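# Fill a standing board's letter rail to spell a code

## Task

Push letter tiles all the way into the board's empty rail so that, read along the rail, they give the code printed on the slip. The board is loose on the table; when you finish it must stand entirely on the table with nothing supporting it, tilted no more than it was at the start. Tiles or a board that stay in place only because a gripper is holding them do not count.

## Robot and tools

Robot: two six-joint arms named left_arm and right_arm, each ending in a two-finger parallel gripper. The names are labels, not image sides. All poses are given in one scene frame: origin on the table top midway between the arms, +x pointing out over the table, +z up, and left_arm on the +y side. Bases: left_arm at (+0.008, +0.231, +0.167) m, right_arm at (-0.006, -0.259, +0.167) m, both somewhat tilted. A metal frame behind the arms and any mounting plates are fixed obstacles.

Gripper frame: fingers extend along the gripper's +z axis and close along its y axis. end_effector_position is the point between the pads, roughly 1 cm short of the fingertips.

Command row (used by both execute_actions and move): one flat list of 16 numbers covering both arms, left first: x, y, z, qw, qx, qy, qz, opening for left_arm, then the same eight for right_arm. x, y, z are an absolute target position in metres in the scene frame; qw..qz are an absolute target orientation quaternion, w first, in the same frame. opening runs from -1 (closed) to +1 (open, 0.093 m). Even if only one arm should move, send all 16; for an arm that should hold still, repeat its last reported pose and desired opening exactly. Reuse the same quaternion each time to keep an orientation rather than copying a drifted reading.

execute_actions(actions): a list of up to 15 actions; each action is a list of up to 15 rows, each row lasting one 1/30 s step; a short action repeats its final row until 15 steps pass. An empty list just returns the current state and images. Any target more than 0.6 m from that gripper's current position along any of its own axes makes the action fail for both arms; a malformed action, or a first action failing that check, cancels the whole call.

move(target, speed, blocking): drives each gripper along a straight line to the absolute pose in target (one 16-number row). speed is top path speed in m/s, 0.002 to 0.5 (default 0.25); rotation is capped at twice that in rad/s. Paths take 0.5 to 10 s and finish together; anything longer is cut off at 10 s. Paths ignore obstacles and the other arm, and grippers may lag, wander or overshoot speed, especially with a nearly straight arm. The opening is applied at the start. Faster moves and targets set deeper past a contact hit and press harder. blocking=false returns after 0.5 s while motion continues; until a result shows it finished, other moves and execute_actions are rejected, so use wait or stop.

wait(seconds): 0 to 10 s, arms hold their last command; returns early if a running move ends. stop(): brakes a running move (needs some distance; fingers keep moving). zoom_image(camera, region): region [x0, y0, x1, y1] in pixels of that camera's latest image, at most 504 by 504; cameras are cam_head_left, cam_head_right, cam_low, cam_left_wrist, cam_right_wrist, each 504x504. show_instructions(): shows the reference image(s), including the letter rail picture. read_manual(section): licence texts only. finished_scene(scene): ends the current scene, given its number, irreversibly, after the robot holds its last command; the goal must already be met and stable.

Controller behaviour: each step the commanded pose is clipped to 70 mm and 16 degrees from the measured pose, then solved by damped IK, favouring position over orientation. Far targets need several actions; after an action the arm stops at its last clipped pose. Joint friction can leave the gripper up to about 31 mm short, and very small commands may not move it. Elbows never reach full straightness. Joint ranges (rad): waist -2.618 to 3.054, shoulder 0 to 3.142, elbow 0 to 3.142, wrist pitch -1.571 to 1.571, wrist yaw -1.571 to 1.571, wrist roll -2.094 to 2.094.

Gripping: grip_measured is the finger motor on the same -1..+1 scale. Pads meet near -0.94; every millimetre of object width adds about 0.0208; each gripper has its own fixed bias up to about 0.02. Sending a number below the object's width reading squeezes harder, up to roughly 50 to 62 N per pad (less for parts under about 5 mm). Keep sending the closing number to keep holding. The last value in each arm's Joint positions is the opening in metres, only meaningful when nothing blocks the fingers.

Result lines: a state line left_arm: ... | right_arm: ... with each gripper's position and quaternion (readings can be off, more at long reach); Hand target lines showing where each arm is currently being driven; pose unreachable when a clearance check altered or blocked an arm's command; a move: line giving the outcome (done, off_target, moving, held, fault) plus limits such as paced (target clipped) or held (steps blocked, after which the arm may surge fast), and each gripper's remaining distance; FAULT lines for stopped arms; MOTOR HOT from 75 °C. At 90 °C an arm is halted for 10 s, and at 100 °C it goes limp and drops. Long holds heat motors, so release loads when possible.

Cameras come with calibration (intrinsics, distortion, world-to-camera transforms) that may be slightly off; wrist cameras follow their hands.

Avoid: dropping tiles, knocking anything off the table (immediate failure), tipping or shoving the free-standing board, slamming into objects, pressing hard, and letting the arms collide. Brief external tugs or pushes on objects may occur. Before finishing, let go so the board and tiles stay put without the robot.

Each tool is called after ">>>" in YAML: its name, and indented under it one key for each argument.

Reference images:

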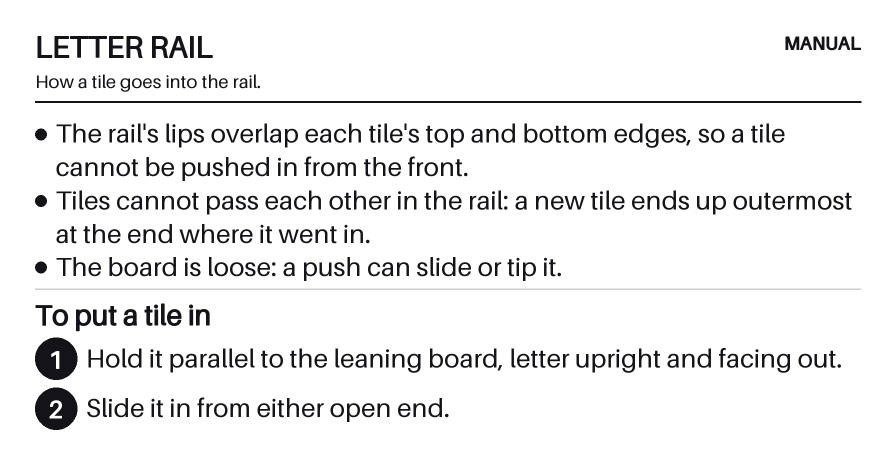

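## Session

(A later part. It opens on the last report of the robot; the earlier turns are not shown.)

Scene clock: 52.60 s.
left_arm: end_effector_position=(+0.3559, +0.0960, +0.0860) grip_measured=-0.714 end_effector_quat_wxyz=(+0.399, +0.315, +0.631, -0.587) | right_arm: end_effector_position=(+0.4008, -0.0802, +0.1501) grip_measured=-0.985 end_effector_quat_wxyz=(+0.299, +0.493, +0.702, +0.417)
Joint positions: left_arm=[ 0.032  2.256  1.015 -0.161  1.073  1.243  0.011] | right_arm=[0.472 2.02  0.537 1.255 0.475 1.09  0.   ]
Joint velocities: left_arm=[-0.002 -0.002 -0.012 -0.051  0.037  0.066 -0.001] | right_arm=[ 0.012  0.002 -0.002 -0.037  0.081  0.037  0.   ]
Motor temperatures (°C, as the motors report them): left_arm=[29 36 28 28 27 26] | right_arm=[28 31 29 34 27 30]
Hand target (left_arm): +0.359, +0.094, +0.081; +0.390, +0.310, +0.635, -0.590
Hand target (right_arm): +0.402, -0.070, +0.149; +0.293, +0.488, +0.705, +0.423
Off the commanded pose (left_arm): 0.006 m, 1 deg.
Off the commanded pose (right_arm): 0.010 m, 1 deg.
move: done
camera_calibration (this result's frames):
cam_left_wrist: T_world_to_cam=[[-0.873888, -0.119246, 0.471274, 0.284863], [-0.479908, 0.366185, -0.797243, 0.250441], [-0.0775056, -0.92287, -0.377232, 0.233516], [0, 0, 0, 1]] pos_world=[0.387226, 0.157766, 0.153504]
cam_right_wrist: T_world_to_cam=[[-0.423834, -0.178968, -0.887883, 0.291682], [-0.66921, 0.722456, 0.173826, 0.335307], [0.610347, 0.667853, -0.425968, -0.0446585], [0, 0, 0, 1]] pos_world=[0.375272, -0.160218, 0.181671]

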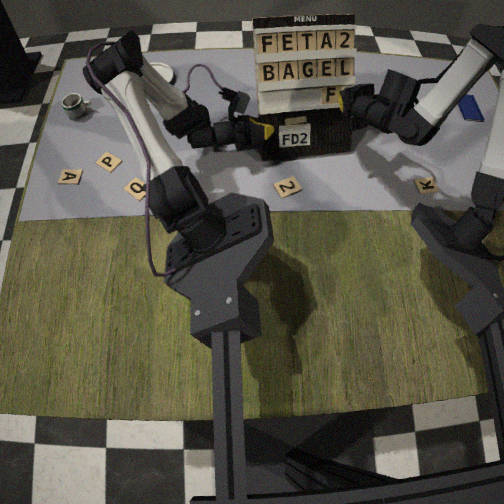

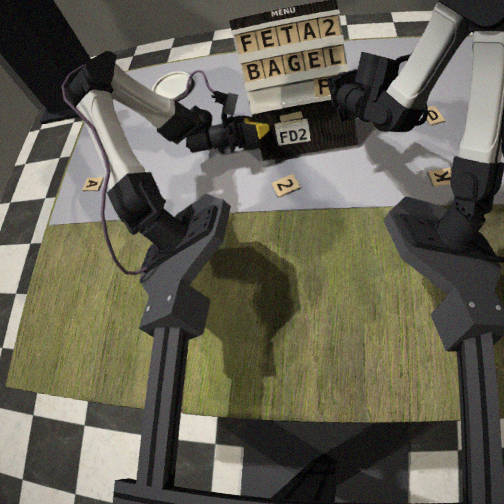

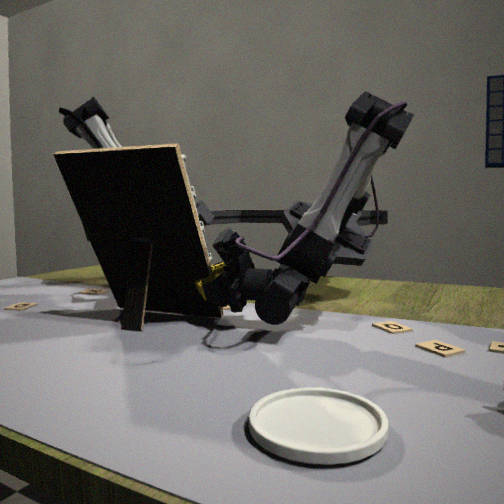

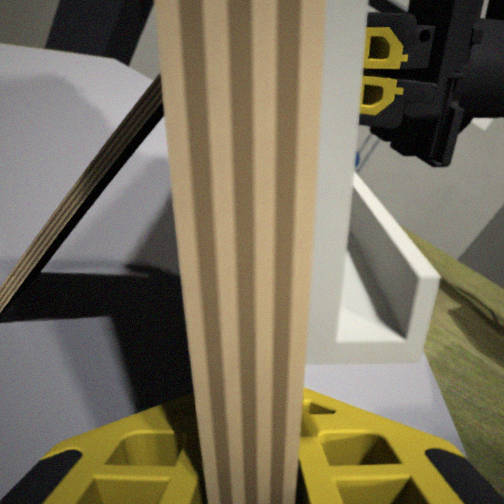

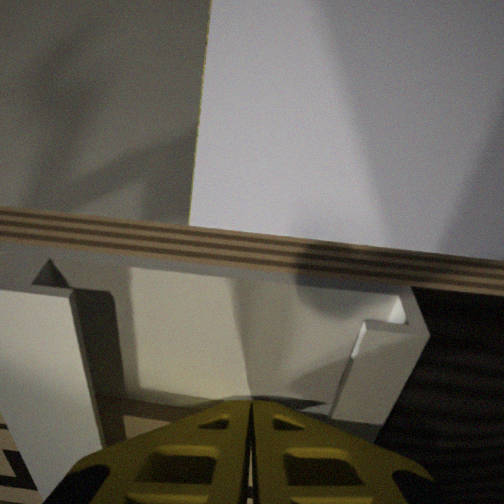

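>>> move:
  target: [0.359,0.094,0.081,0.39,0.31,0.635,-0.59,-0.72,0.37,-0.12,0.165,0.293,0.488,0.704,0.423,-1]
  speed: 0.08

>>> move:
  target: [0.356,0.097,0.083,0.39,0.31,0.635,-0.59,0.4,0.38,-0.26,0.15,0.15,0.52,0.81,0.21,0.7]

>>> move:
  target: [0.342,0.2,0.105,0.383,0.323,0.629,-0.594,0.4,0.44,-0.34,0.07,0,0.537,0.843,0,0.7]

Scene clock: 54.77 s.
left_arm: end_effector_position=(+0.3553, +0.0959, +0.0849) grip_measured=-0.714 end_effector_quat_wxyz=(+0.401, +0.321, +0.630, -0.582) | right_arm: end_effector_position=(+0.3741, -0.1147, +0.1698) grip_measured=-0.985 end_effector_quat_wxyz=(+0.296, +0.490, +0.698, +0.430)
Joint positions: left_arm=[ 0.032  2.256  1.015 -0.163  1.065  1.259  0.011] | right_arm=[0.459 1.825 0.355 1.256 0.439 1.09  0.   ]
Joint velocities: left_arm=[-0.002 -0.002 -0.002 -0.051 -0.037 -0.022 -0.001] | right_arm=[ 0.012  0.012  0.007  0.007 -0.095 -0.022  0.   ]
Motor temperatures (°C, as the motors report them): left_arm=[29 36 28 28 27 26] | right_arm=[28 31 29 34 27 30]
Hand target (left_arm): +0.359, +0.094, +0.081; +0.390, +0.310, +0.635, -0.590
Hand target (right_arm): +0.370, -0.120, +0.166; +0.293, +0.488, +0.704, +0.423
Off the commanded pose (left_arm): 0.006 m, 2 deg.
Off the commanded pose (right_arm): 0.008 m, 1 deg.
move: done
camera_calibration (this result's frames):
cam_left_wrist: T_world_to_cam=[[-0.880509, -0.121442, 0.458208, 0.288622], [-0.46817, 0.3743, -0.800448, 0.244632], [-0.0742988, -0.919321, -0.38643, 0.232279], [0, 0, 0, 1]] pos_world=[0.385921, 0.157024, 0.153326]
cam_right_wrist: T_world_to_cam=[[-0.409788, -0.164184, -0.897283, 0.28973], [-0.678641, 0.712168, 0.179622, 0.340315], [0.609525, 0.68254, -0.40326, 0.00117405], [0, 0, 0, 1]] pos_world=[0.348964, -0.195594, 0.199315]

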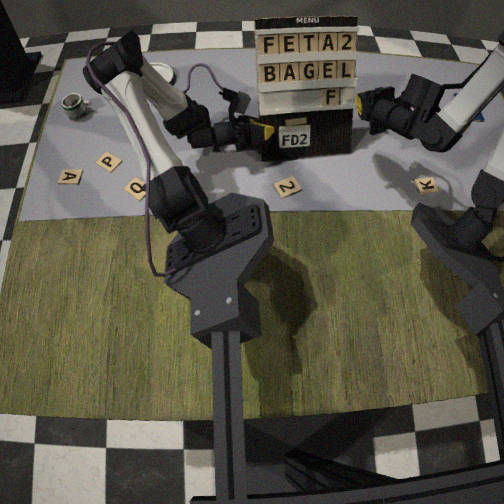

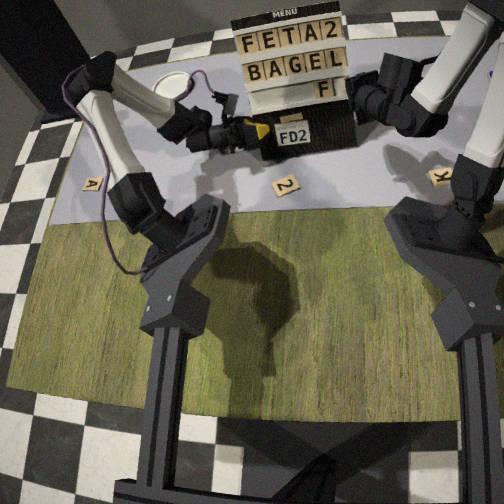

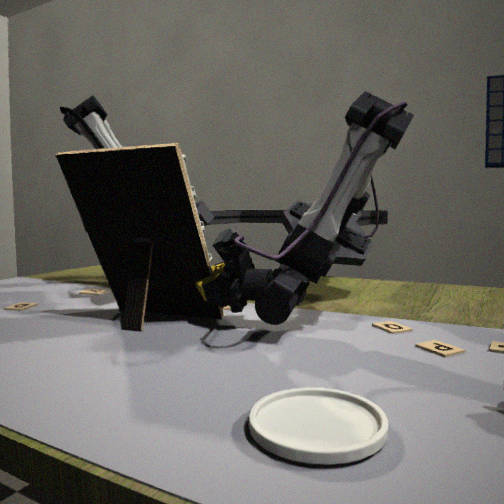

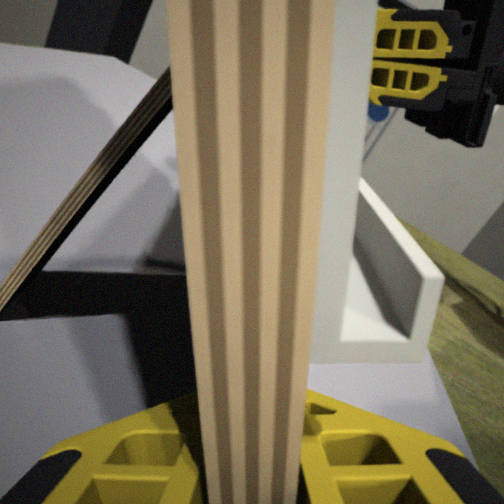

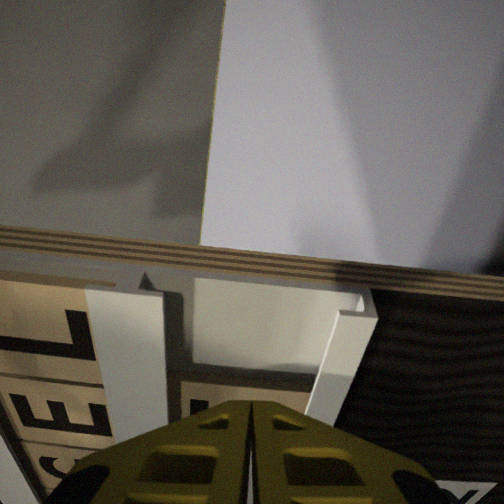

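Scene clock: 56.67 s.
left_arm: end_effector_position=(+0.3553, +0.0959, +0.0849) grip_measured=+0.398 end_effector_quat_wxyz=(+0.397, +0.316, +0.633, -0.585) | right_arm: end_effector_position=(+0.3769, -0.2563, +0.1495) grip_measured=+0.698 end_effector_quat_wxyz=(+0.150, +0.520, +0.813, +0.213)
Joint positions: left_arm=[ 0.032  2.256  1.015 -0.163  1.065  1.244  0.064] | right_arm=[ 0.093  1.278  0.694 -0.129  0.349  1.052  0.079]
Joint velocities: left_arm=[-0.002 -0.002 -0.012 -0.007 -0.007 -0.066  0.001] | right_arm=[-0.007 -0.002 -0.017  0.007  0.007 -0.007 -0.   ]
Motor temperatures (°C, as the motors report them): left_arm=[29 36 28 28 27 26] | right_arm=[28 31 29 34 27 30]
Hand target (left_arm): +0.356, +0.097, +0.083; +0.390, +0.310, +0.635, -0.590
Hand target (right_arm): +0.380, -0.261, +0.151; +0.150, +0.521, +0.813, +0.211
Off the commanded pose (left_arm): 0.002 m, 1 deg.
Off the commanded pose (right_arm): 0.005 m, 0 deg.
move: done
camera_calibration (this result's frames):
cam_left_wrist: T_world_to_cam=[[-0.873475, -0.120517, 0.471717, 0.284887], [-0.480234, 0.372687, -0.794028, 0.248528], [-0.0801086, -0.920098, -0.383409, 0.234162], [0, 0, 0, 1]] pos_world=[0.386952, 0.157162, 0.152732]
cam_right_wrist: T_world_to_cam=[[-0.76745, -0.382024, -0.514858, 0.271149], [-0.591438, 0.731816, 0.338595, 0.395117], [0.24743, 0.564361, -0.787575, 0.251566], [0, 0, 0, 1]] pos_world=[0.379535, -0.327541, 0.203946]

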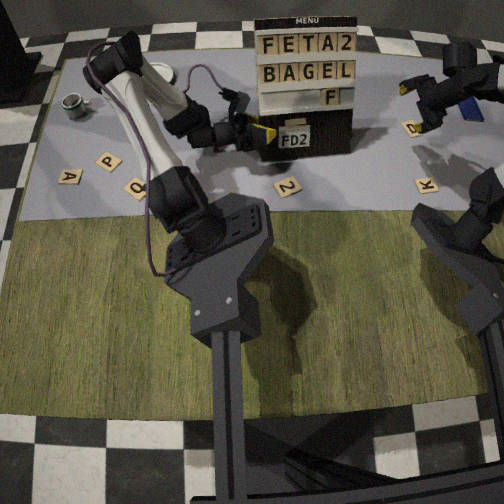

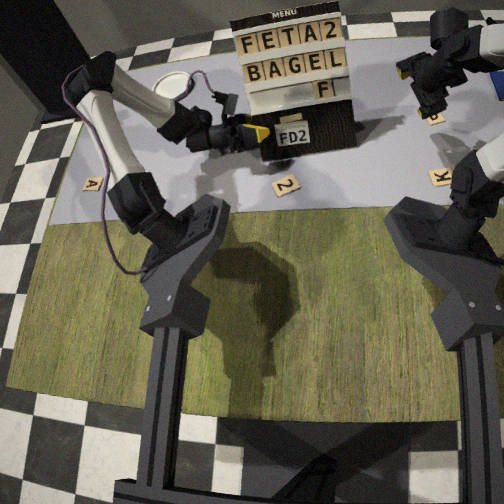

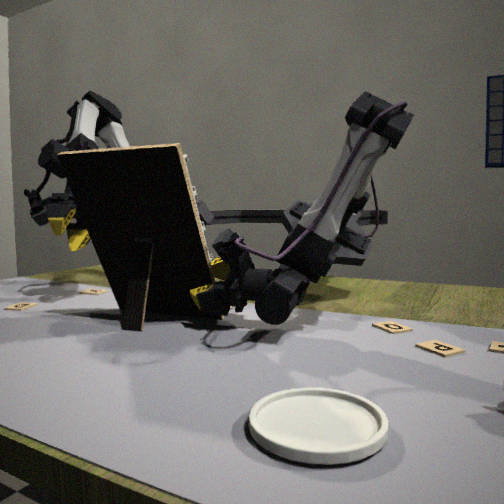

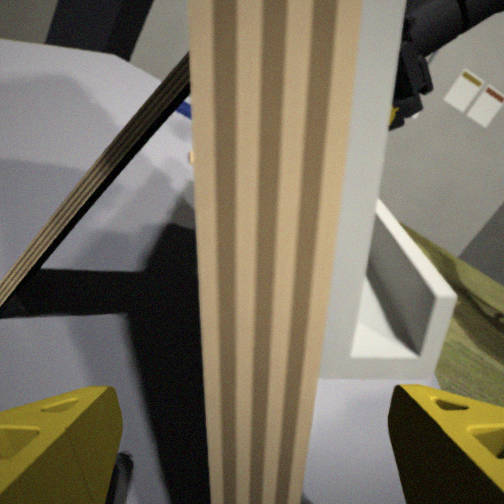

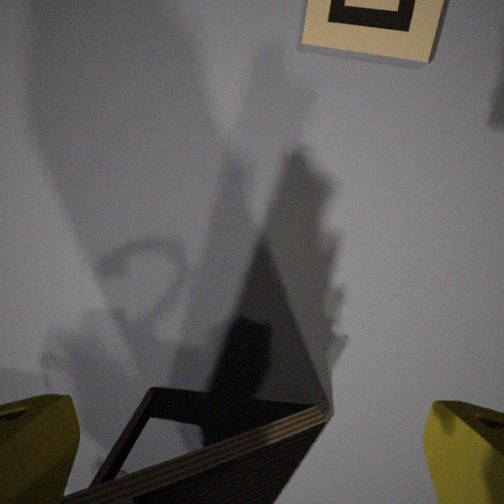

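Scene clock: 58.40 s.
left_arm: end_effector_position=(+0.3408, +0.1945, +0.1056) grip_measured=+0.398 end_effector_quat_wxyz=(+0.385, +0.317, +0.628, -0.597) | right_arm: end_effector_position=(+0.4410, -0.3373, +0.0759) grip_measured=+0.698 end_effector_quat_wxyz=(+0.008, +0.536, +0.844, +0.013)
Joint positions: left_arm=[ 0.268  2.159  1.2   -0.925  1.045  1.758  0.064] | right_arm=[-0.145  1.838  1.453 -0.728  0.435  1.022  0.079]
Joint velocities: left_arm=[-0.012  0.002 -0.012 -0.022 -0.051 -0.066 -0.001] | right_arm=[ 0.007 -0.002 -0.002 -0.081 -0.037  0.022  0.   ]
Motor temperatures (°C, as the motors report them): left_arm=[29 36 28 28 27 26] | right_arm=[27 31 29 34 27 30]
Hand target (left_arm): +0.344, +0.199, +0.104; +0.384, +0.322, +0.631, -0.592
Hand target (right_arm): +0.438, -0.340, +0.068; -0.000, +0.537, +0.844, +0.001
Off the commanded pose (left_arm): 0.006 m, 1 deg.
Off the commanded pose (right_arm): 0.007 m, 2 deg.
move: done
camera_calibration (this result's frames):
cam_left_wrist: T_world_to_cam=[[-0.86839, -0.0911075, 0.487441, 0.265176], [-0.483281, 0.375685, -0.790759, 0.221386], [-0.11108, -0.922258, -0.370272, 0.34127], [0, 0, 0, 1]] pos_world=[0.375176, 0.255727, 0.172168]
cam_right_wrist: T_world_to_cam=[[-0.895689, -0.442364, -0.0453269, 0.252063], [-0.417547, 0.801593, 0.427906, 0.457267], [-0.152956, 0.402197, -0.902686, 0.354125], [0, 0, 0, 1]] pos_world=[0.470866, -0.397466, 0.135422]

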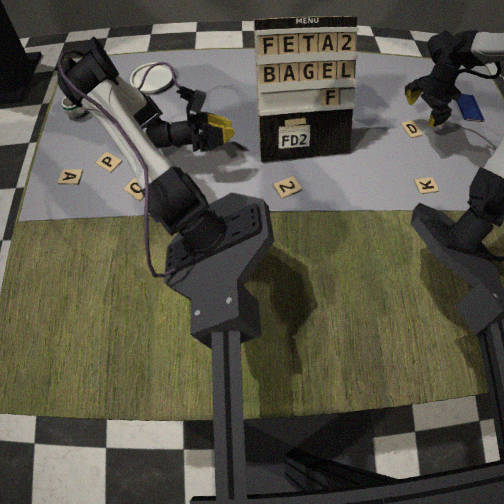

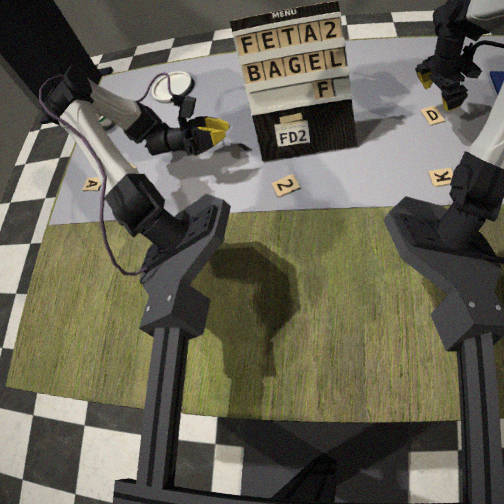

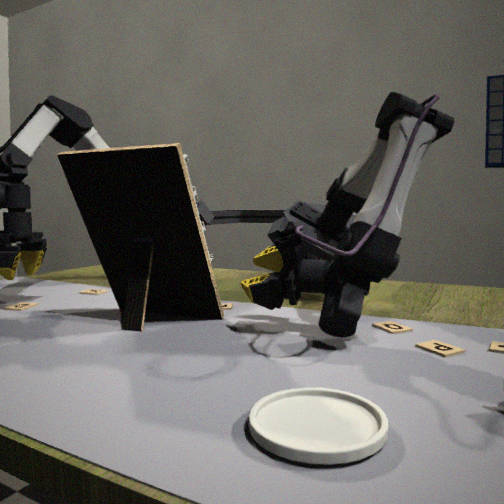

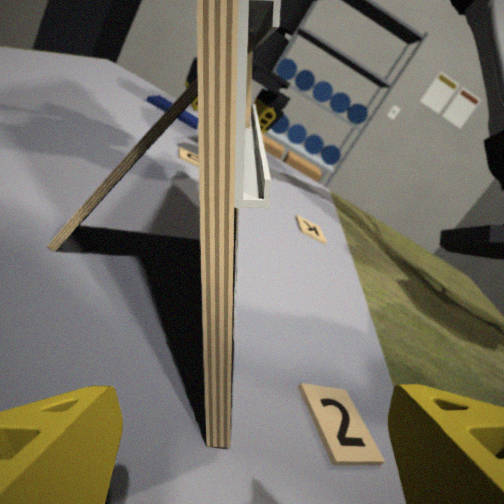

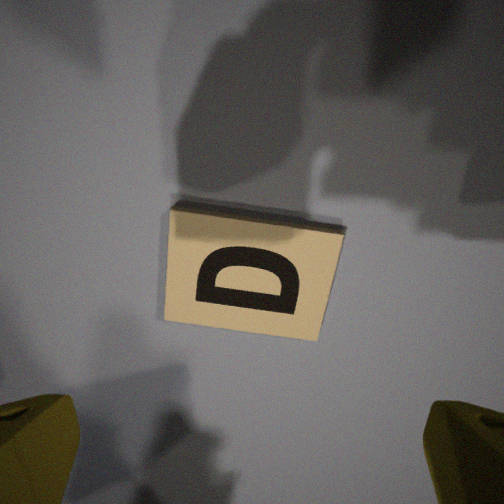

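>>> move:
  target: [0.342,0.2,0.105,0.383,0.323,0.629,-0.594,0.4,0.443,-0.34,0.03,0,0.581,0.814,0,0.75]
  speed: 0.1

>>> move:
  target: [0.342,0.2,0.105,0.383,0.323,0.629,-0.594,0.4,0.441,-0.34,-0.002,0,0.581,0.814,0,0.75]
  speed: 0.04

Scene clock: 59.53 s.
left_arm: end_effector_position=(+0.3384, +0.1943, +0.1071) grip_measured=+0.398 end_effector_quat_wxyz=(+0.384, +0.319, +0.626, -0.600) | right_arm: end_effector_position=(+0.4403, -0.3378, +0.0371) grip_measured=+0.747 end_effector_quat_wxyz=(+0.000, +0.573, +0.820, +0.001)
Joint positions: left_arm=[ 0.268  2.159  1.2   -0.943  1.042  1.773  0.064] | right_arm=[-0.183  1.932  1.453 -0.644  0.434  1.083  0.081]
Joint velocities: left_arm=[-0.007  0.017 -0.017  0.007 -0.007  0.022  0.001] | right_arm=[ 0.002 -0.017 -0.007  0.022  0.037  0.007  0.001]
Motor temperatures (°C, as the motors report them): left_arm=[29 36 28 28 27 26] | right_arm=[27 32 29 34 27 30]
Hand target (left_arm): +0.342, +0.200, +0.105; +0.383, +0.323, +0.629, -0.594
Hand target (right_arm): +0.442, -0.340, +0.030; -0.000, +0.581, +0.814, +0.000
Off the commanded pose (left_arm): 0.007 m, 1 deg.
Off the commanded pose (right_arm): 0.008 m, 1 deg.
move: done
camera_calibration (this result's frames):
cam_left_wrist: T_world_to_cam=[[-0.869212, -0.0819476, 0.487601, 0.260841], [-0.47997, 0.376673, -0.792304, 0.220371], [-0.118739, -0.922715, -0.366741, 0.343661], [0, 0, 0, 1]] pos_world=[0.373303, 0.255469, 0.173449]
cam_right_wrist: T_world_to_cam=[[-0.932168, -0.361626, -0.0170027, 0.291802], [-0.333612, 0.839821, 0.428256, 0.449888], [-0.140589, 0.404879, -0.903497, 0.314657], [0, 0, 0, 1]] pos_world=[0.466334, -0.3997, 0.096586]

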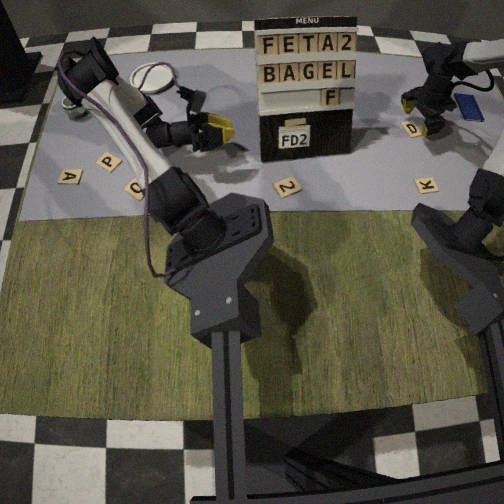

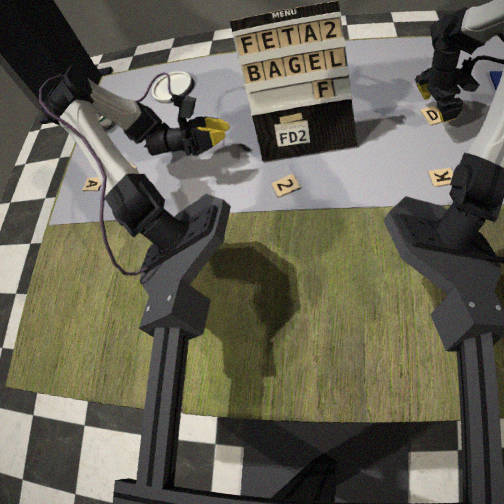

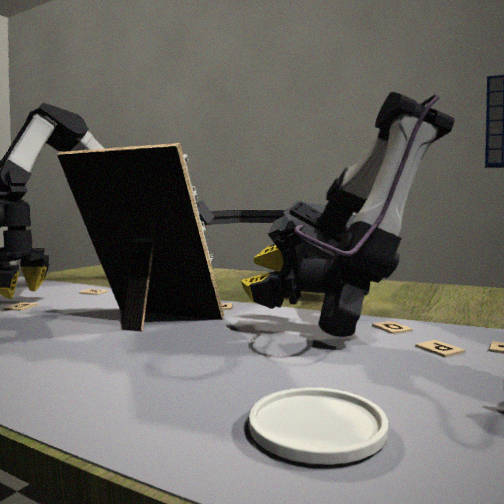

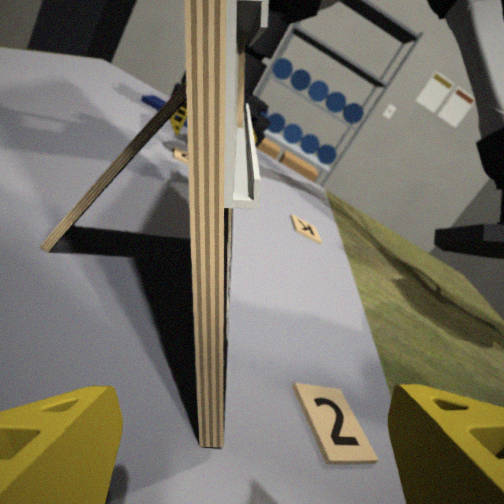

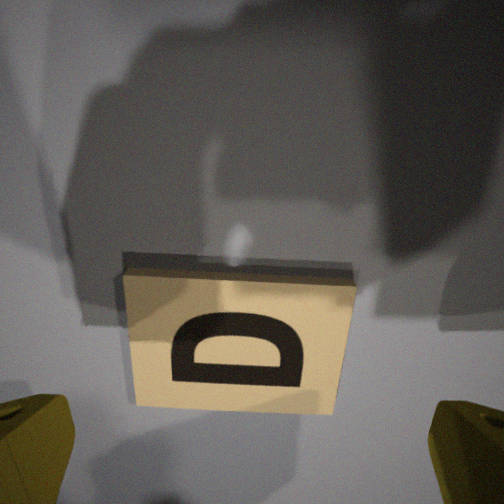

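Scene clock: 60.80 s.
left_arm: end_effector_position=(+0.3383, +0.1943, +0.1071) grip_measured=+0.398 end_effector_quat_wxyz=(+0.383, +0.319, +0.626, -0.600) | right_arm: end_effector_position=(+0.4452, -0.3402, +0.0097) grip_measured=+0.747 end_effector_quat_wxyz=(+0.007, +0.582, +0.813, +0.004)
Joint positions: left_arm=[ 0.268  2.159  1.2   -0.944  1.042  1.774  0.064] | right_arm=[-0.215  1.995  1.453 -0.552  0.42   1.066  0.081]
Joint velocities: left_arm=[-0.012  0.002 -0.012 -0.022  0.022  0.037  0.   ] | right_arm=[-0.007  0.002  0.002 -0.022  0.066 -0.037 -0.   ]
Motor temperatures (°C, as the motors report them): left_arm=[29 36 28 28 27 26] | right_arm=[27 32 29 33 27 30]
Hand target (left_arm): +0.342, +0.200, +0.105; +0.383, +0.323, +0.629, -0.594
Hand target (right_arm): +0.440, -0.340, -0.002; -0.000, +0.581, +0.814, -0.000
Off the commanded pose (left_arm): 0.007 m, 1 deg.
Off the commanded pose (right_arm): 0.012 m, 1 deg.
move: off_target (right_arm)
camera_calibration (this result's frames):
cam_left_wrist: T_world_to_cam=[[-0.869124, -0.0814739, 0.487837, 0.260561], [-0.47998, 0.376934, -0.792174, 0.220277], [-0.119341, -0.92265, -0.366708, 0.343834], [0, 0, 0, 1]] pos_world=[0.373222, 0.255437, 0.173473]
cam_right_wrist: T_world_to_cam=[[-0.939387, -0.341583, -0.0295428, 0.305159], [-0.321649, 0.848165, 0.420902, 0.462863], [-0.118716, 0.404892, -0.906625, 0.281892], [0, 0, 0, 1]] pos_world=[0.469007, -0.402483, 0.0697655]

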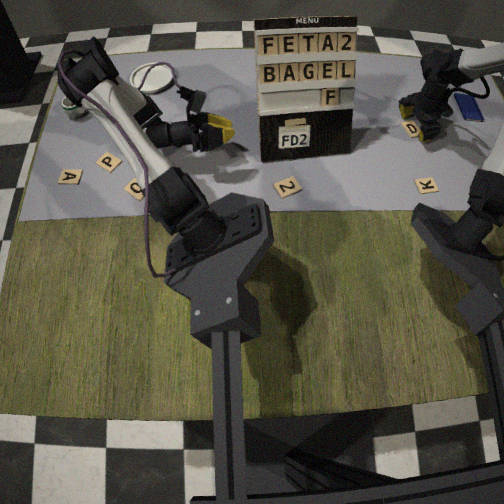

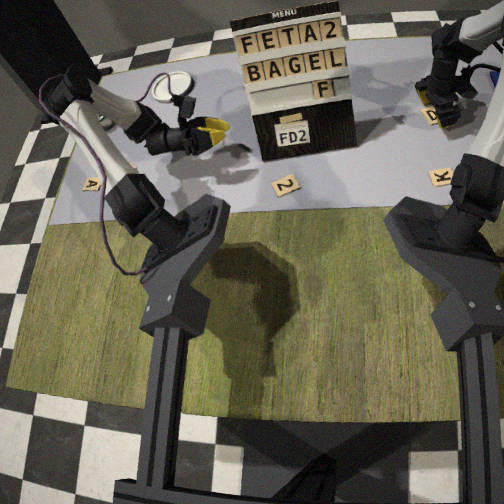

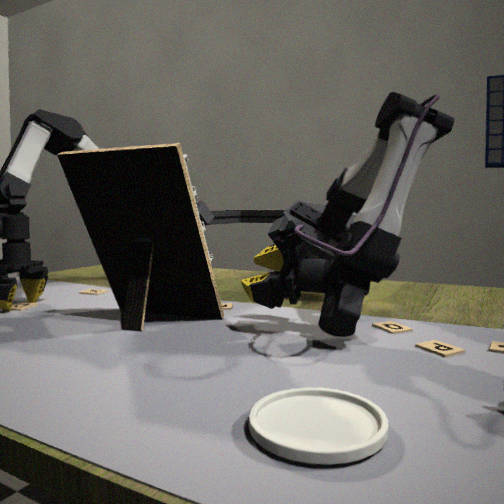

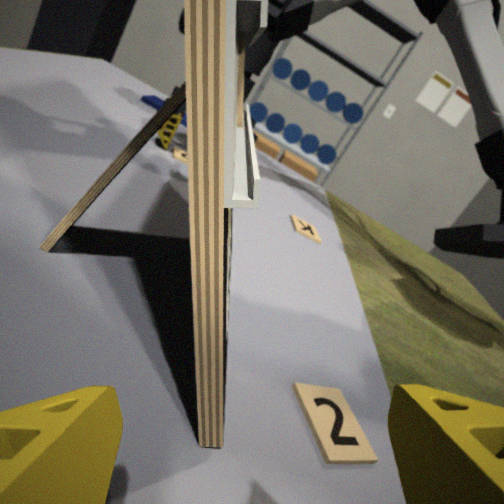

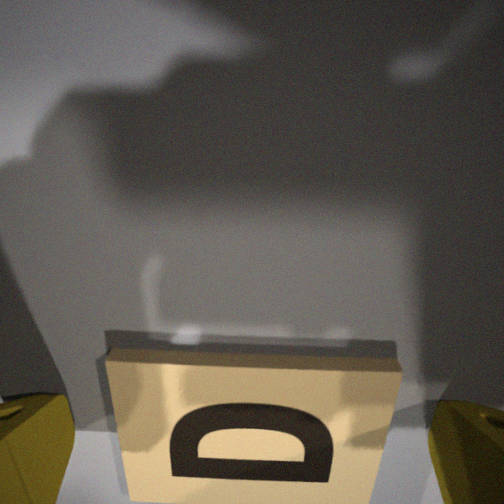

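>>> move:
  target: [0.342,0.2,0.105,0.383,0.323,0.629,-0.594,0.4,0.444,-0.351,-0.005,0,0.581,0.814,0,0.6]
  speed: 0.03

Scene clock: 61.70 s.
left_arm: end_effector_position=(+0.3383, +0.1943, +0.1071) grip_measured=+0.398 end_effector_quat_wxyz=(+0.383, +0.319, +0.625, -0.600) | right_arm: end_effector_position=(+0.4448, -0.3403, +0.0094) grip_measured=+0.603 end_effector_quat_wxyz=(-0.001, +0.577, +0.816, +0.012)
Joint positions: left_arm=[ 0.268  2.159  1.2   -0.944  1.042  1.774  0.064] | right_arm=[-0.225  1.995  1.459 -0.562  0.394  1.05   0.074]
Joint velocities: left_arm=[ 0.002 -0.002  0.012  0.081 -0.007  0.022  0.001] | right_arm=[-0.017 -0.007 -0.002 -0.081 -0.051  0.022 -0.   ]
Motor temperatures (°C, as the motors report them): left_arm=[29 36 28 28 27 26] | right_arm=[27 32 29 33 27 30]
Hand target (left_arm): +0.342, +0.200, +0.105; +0.383, +0.323, +0.629, -0.594
Hand target (right_arm): +0.443, -0.351, -0.004; -0.000, +0.581, +0.814, -0.000
Off the commanded pose (left_arm): 0.007 m, 1 deg.
Off the commanded pose (right_arm): 0.018 m, 1 deg.
move: off_target (right_arm)
camera_calibration (this result's frames):
cam_left_wrist: T_world_to_cam=[[-0.869309, -0.0814964, 0.487504, 0.260664], [-0.479681, 0.376961, -0.792343, 0.220188], [-0.119197, -0.922637, -0.366788, 0.343791], [0, 0, 0, 1]] pos_world=[0.373196, 0.255435, 0.173488]
cam_right_wrist: T_world_to_cam=[[-0.935694, -0.351122, -0.0345065, 0.299903], [-0.329558, 0.834905, 0.440824, 0.461829], [-0.125974, 0.423848, -0.89693, 0.291127], [0, 0, 0, 1]] pos_world=[0.469491, -0.403674, 0.0678836]

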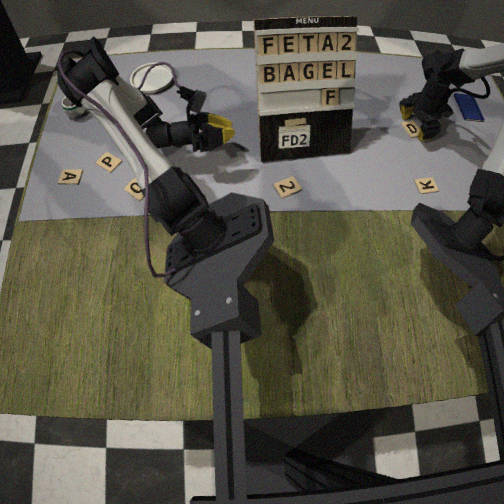

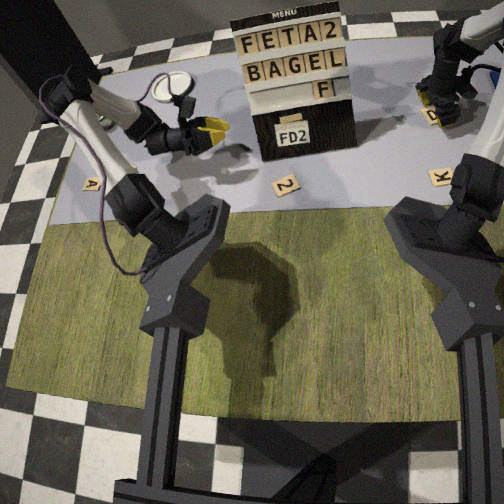

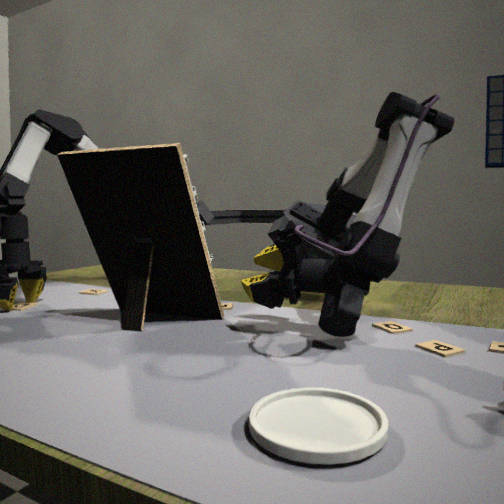

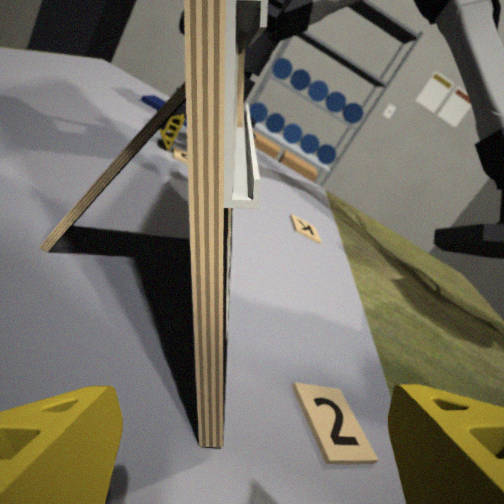

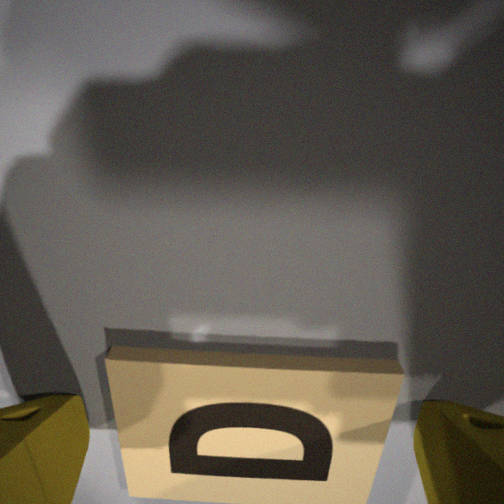

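On the table; lift, shift, and descend again.

>>> execute_actions:
  actions:
    - [[0.342,0.2,0.105,0.383,0.323,0.629,-0.594,0.4,0.446,-0.352,0.022,0,0.585,0.811,0,0.65]]
    - [[0.342,0.2,0.105,0.383,0.323,0.629,-0.594,0.4,0.445,-0.350,0.008,0,0.585,0.811,0,0.65]]
    - [[0.342,0.2,0.105,0.383,0.323,0.629,-0.594,0.4,0.444,-0.349,-0.002,0,0.585,0.811,0,0.65]]

Scene clock: 63.33 s.
left_arm: end_effector_position=(+0.3383, +0.1943, +0.1072) grip_measured=+0.398 end_effector_quat_wxyz=(+0.383, +0.319, +0.625, -0.600) | right_arm: end_effector_position=(+0.4487, -0.3481, +0.0099) grip_measured=+0.647 end_effector_quat_wxyz=(+0.006, +0.586, +0.810, +0.007)
Joint positions: left_arm=[ 0.268  2.159  1.2   -0.944  1.042  1.774  0.064] | right_arm=[-0.234  1.997  1.477 -0.565  0.405  1.058  0.076]
Joint velocities: left_arm=[-0.002 -0.007  0.032 -0.037 -0.007 -0.022  0.   ] | right_arm=[-0.007 -0.007  0.007 -0.037  0.007  0.037 -0.001]
Motor temperatures (°C, as the motors report them): left_arm=[29 37 28 28 27 26] | right_arm=[27 33 29 33 27 30]
Hand target (left_arm): +0.342, +0.200, +0.105; +0.383, +0.323, +0.629, -0.594
Hand target (right_arm): +0.443, -0.349, -0.002; -0.000, +0.585, +0.811, +0.000
Off the commanded pose (left_arm): 0.007 m, 1 deg.
Off the commanded pose (right_arm): 0.013 m, 1 deg.
camera_calibration (this result's frames):
cam_left_wrist: T_world_to_cam=[[-0.869168, -0.0812903, 0.487789, 0.260486], [-0.479874, 0.376905, -0.792252, 0.220267], [-0.119448, -0.922678, -0.366603, 0.34387], [0, 0, 0, 1]] pos_world=[0.373181, 0.255437, 0.173508]
cam_right_wrist: T_world_to_cam=[[-0.942654, -0.332064, -0.0337124, 0.310583], [-0.314095, 0.848381, 0.426138, 0.467266], [-0.112904, 0.41229, -0.90403, 0.285624], [0, 0, 0, 1]] pos_world=[0.471786, -0.411046, 0.0695635]

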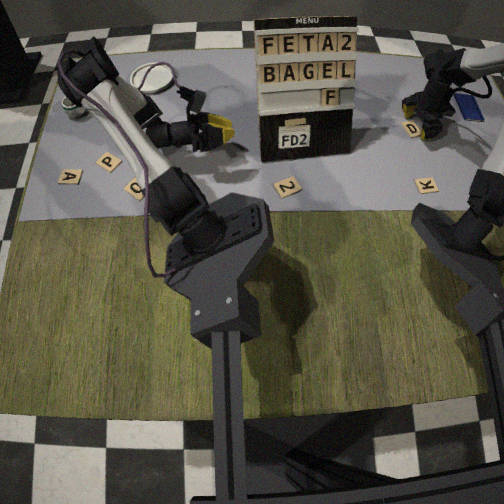

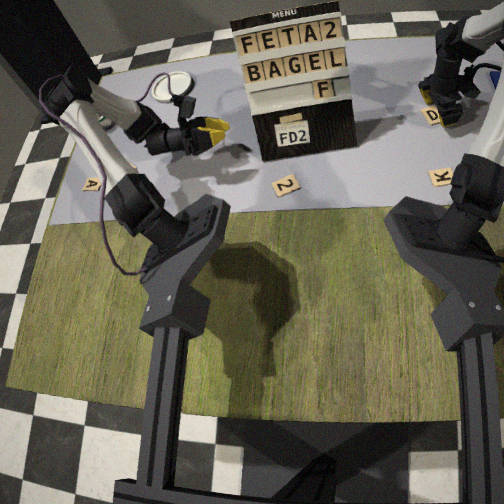

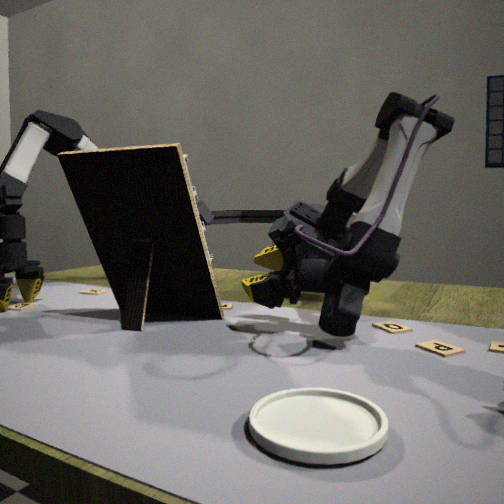

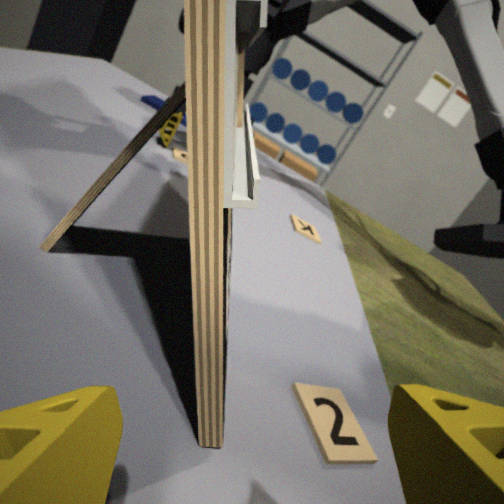

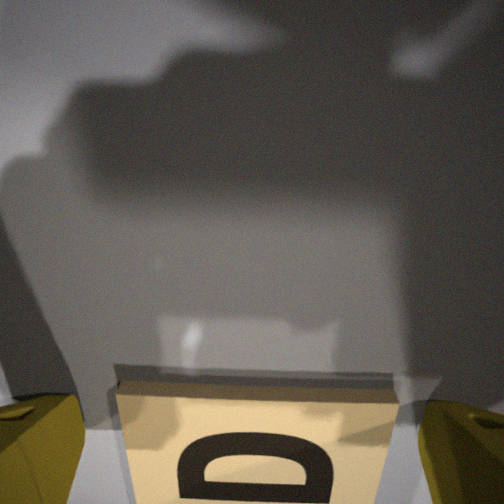

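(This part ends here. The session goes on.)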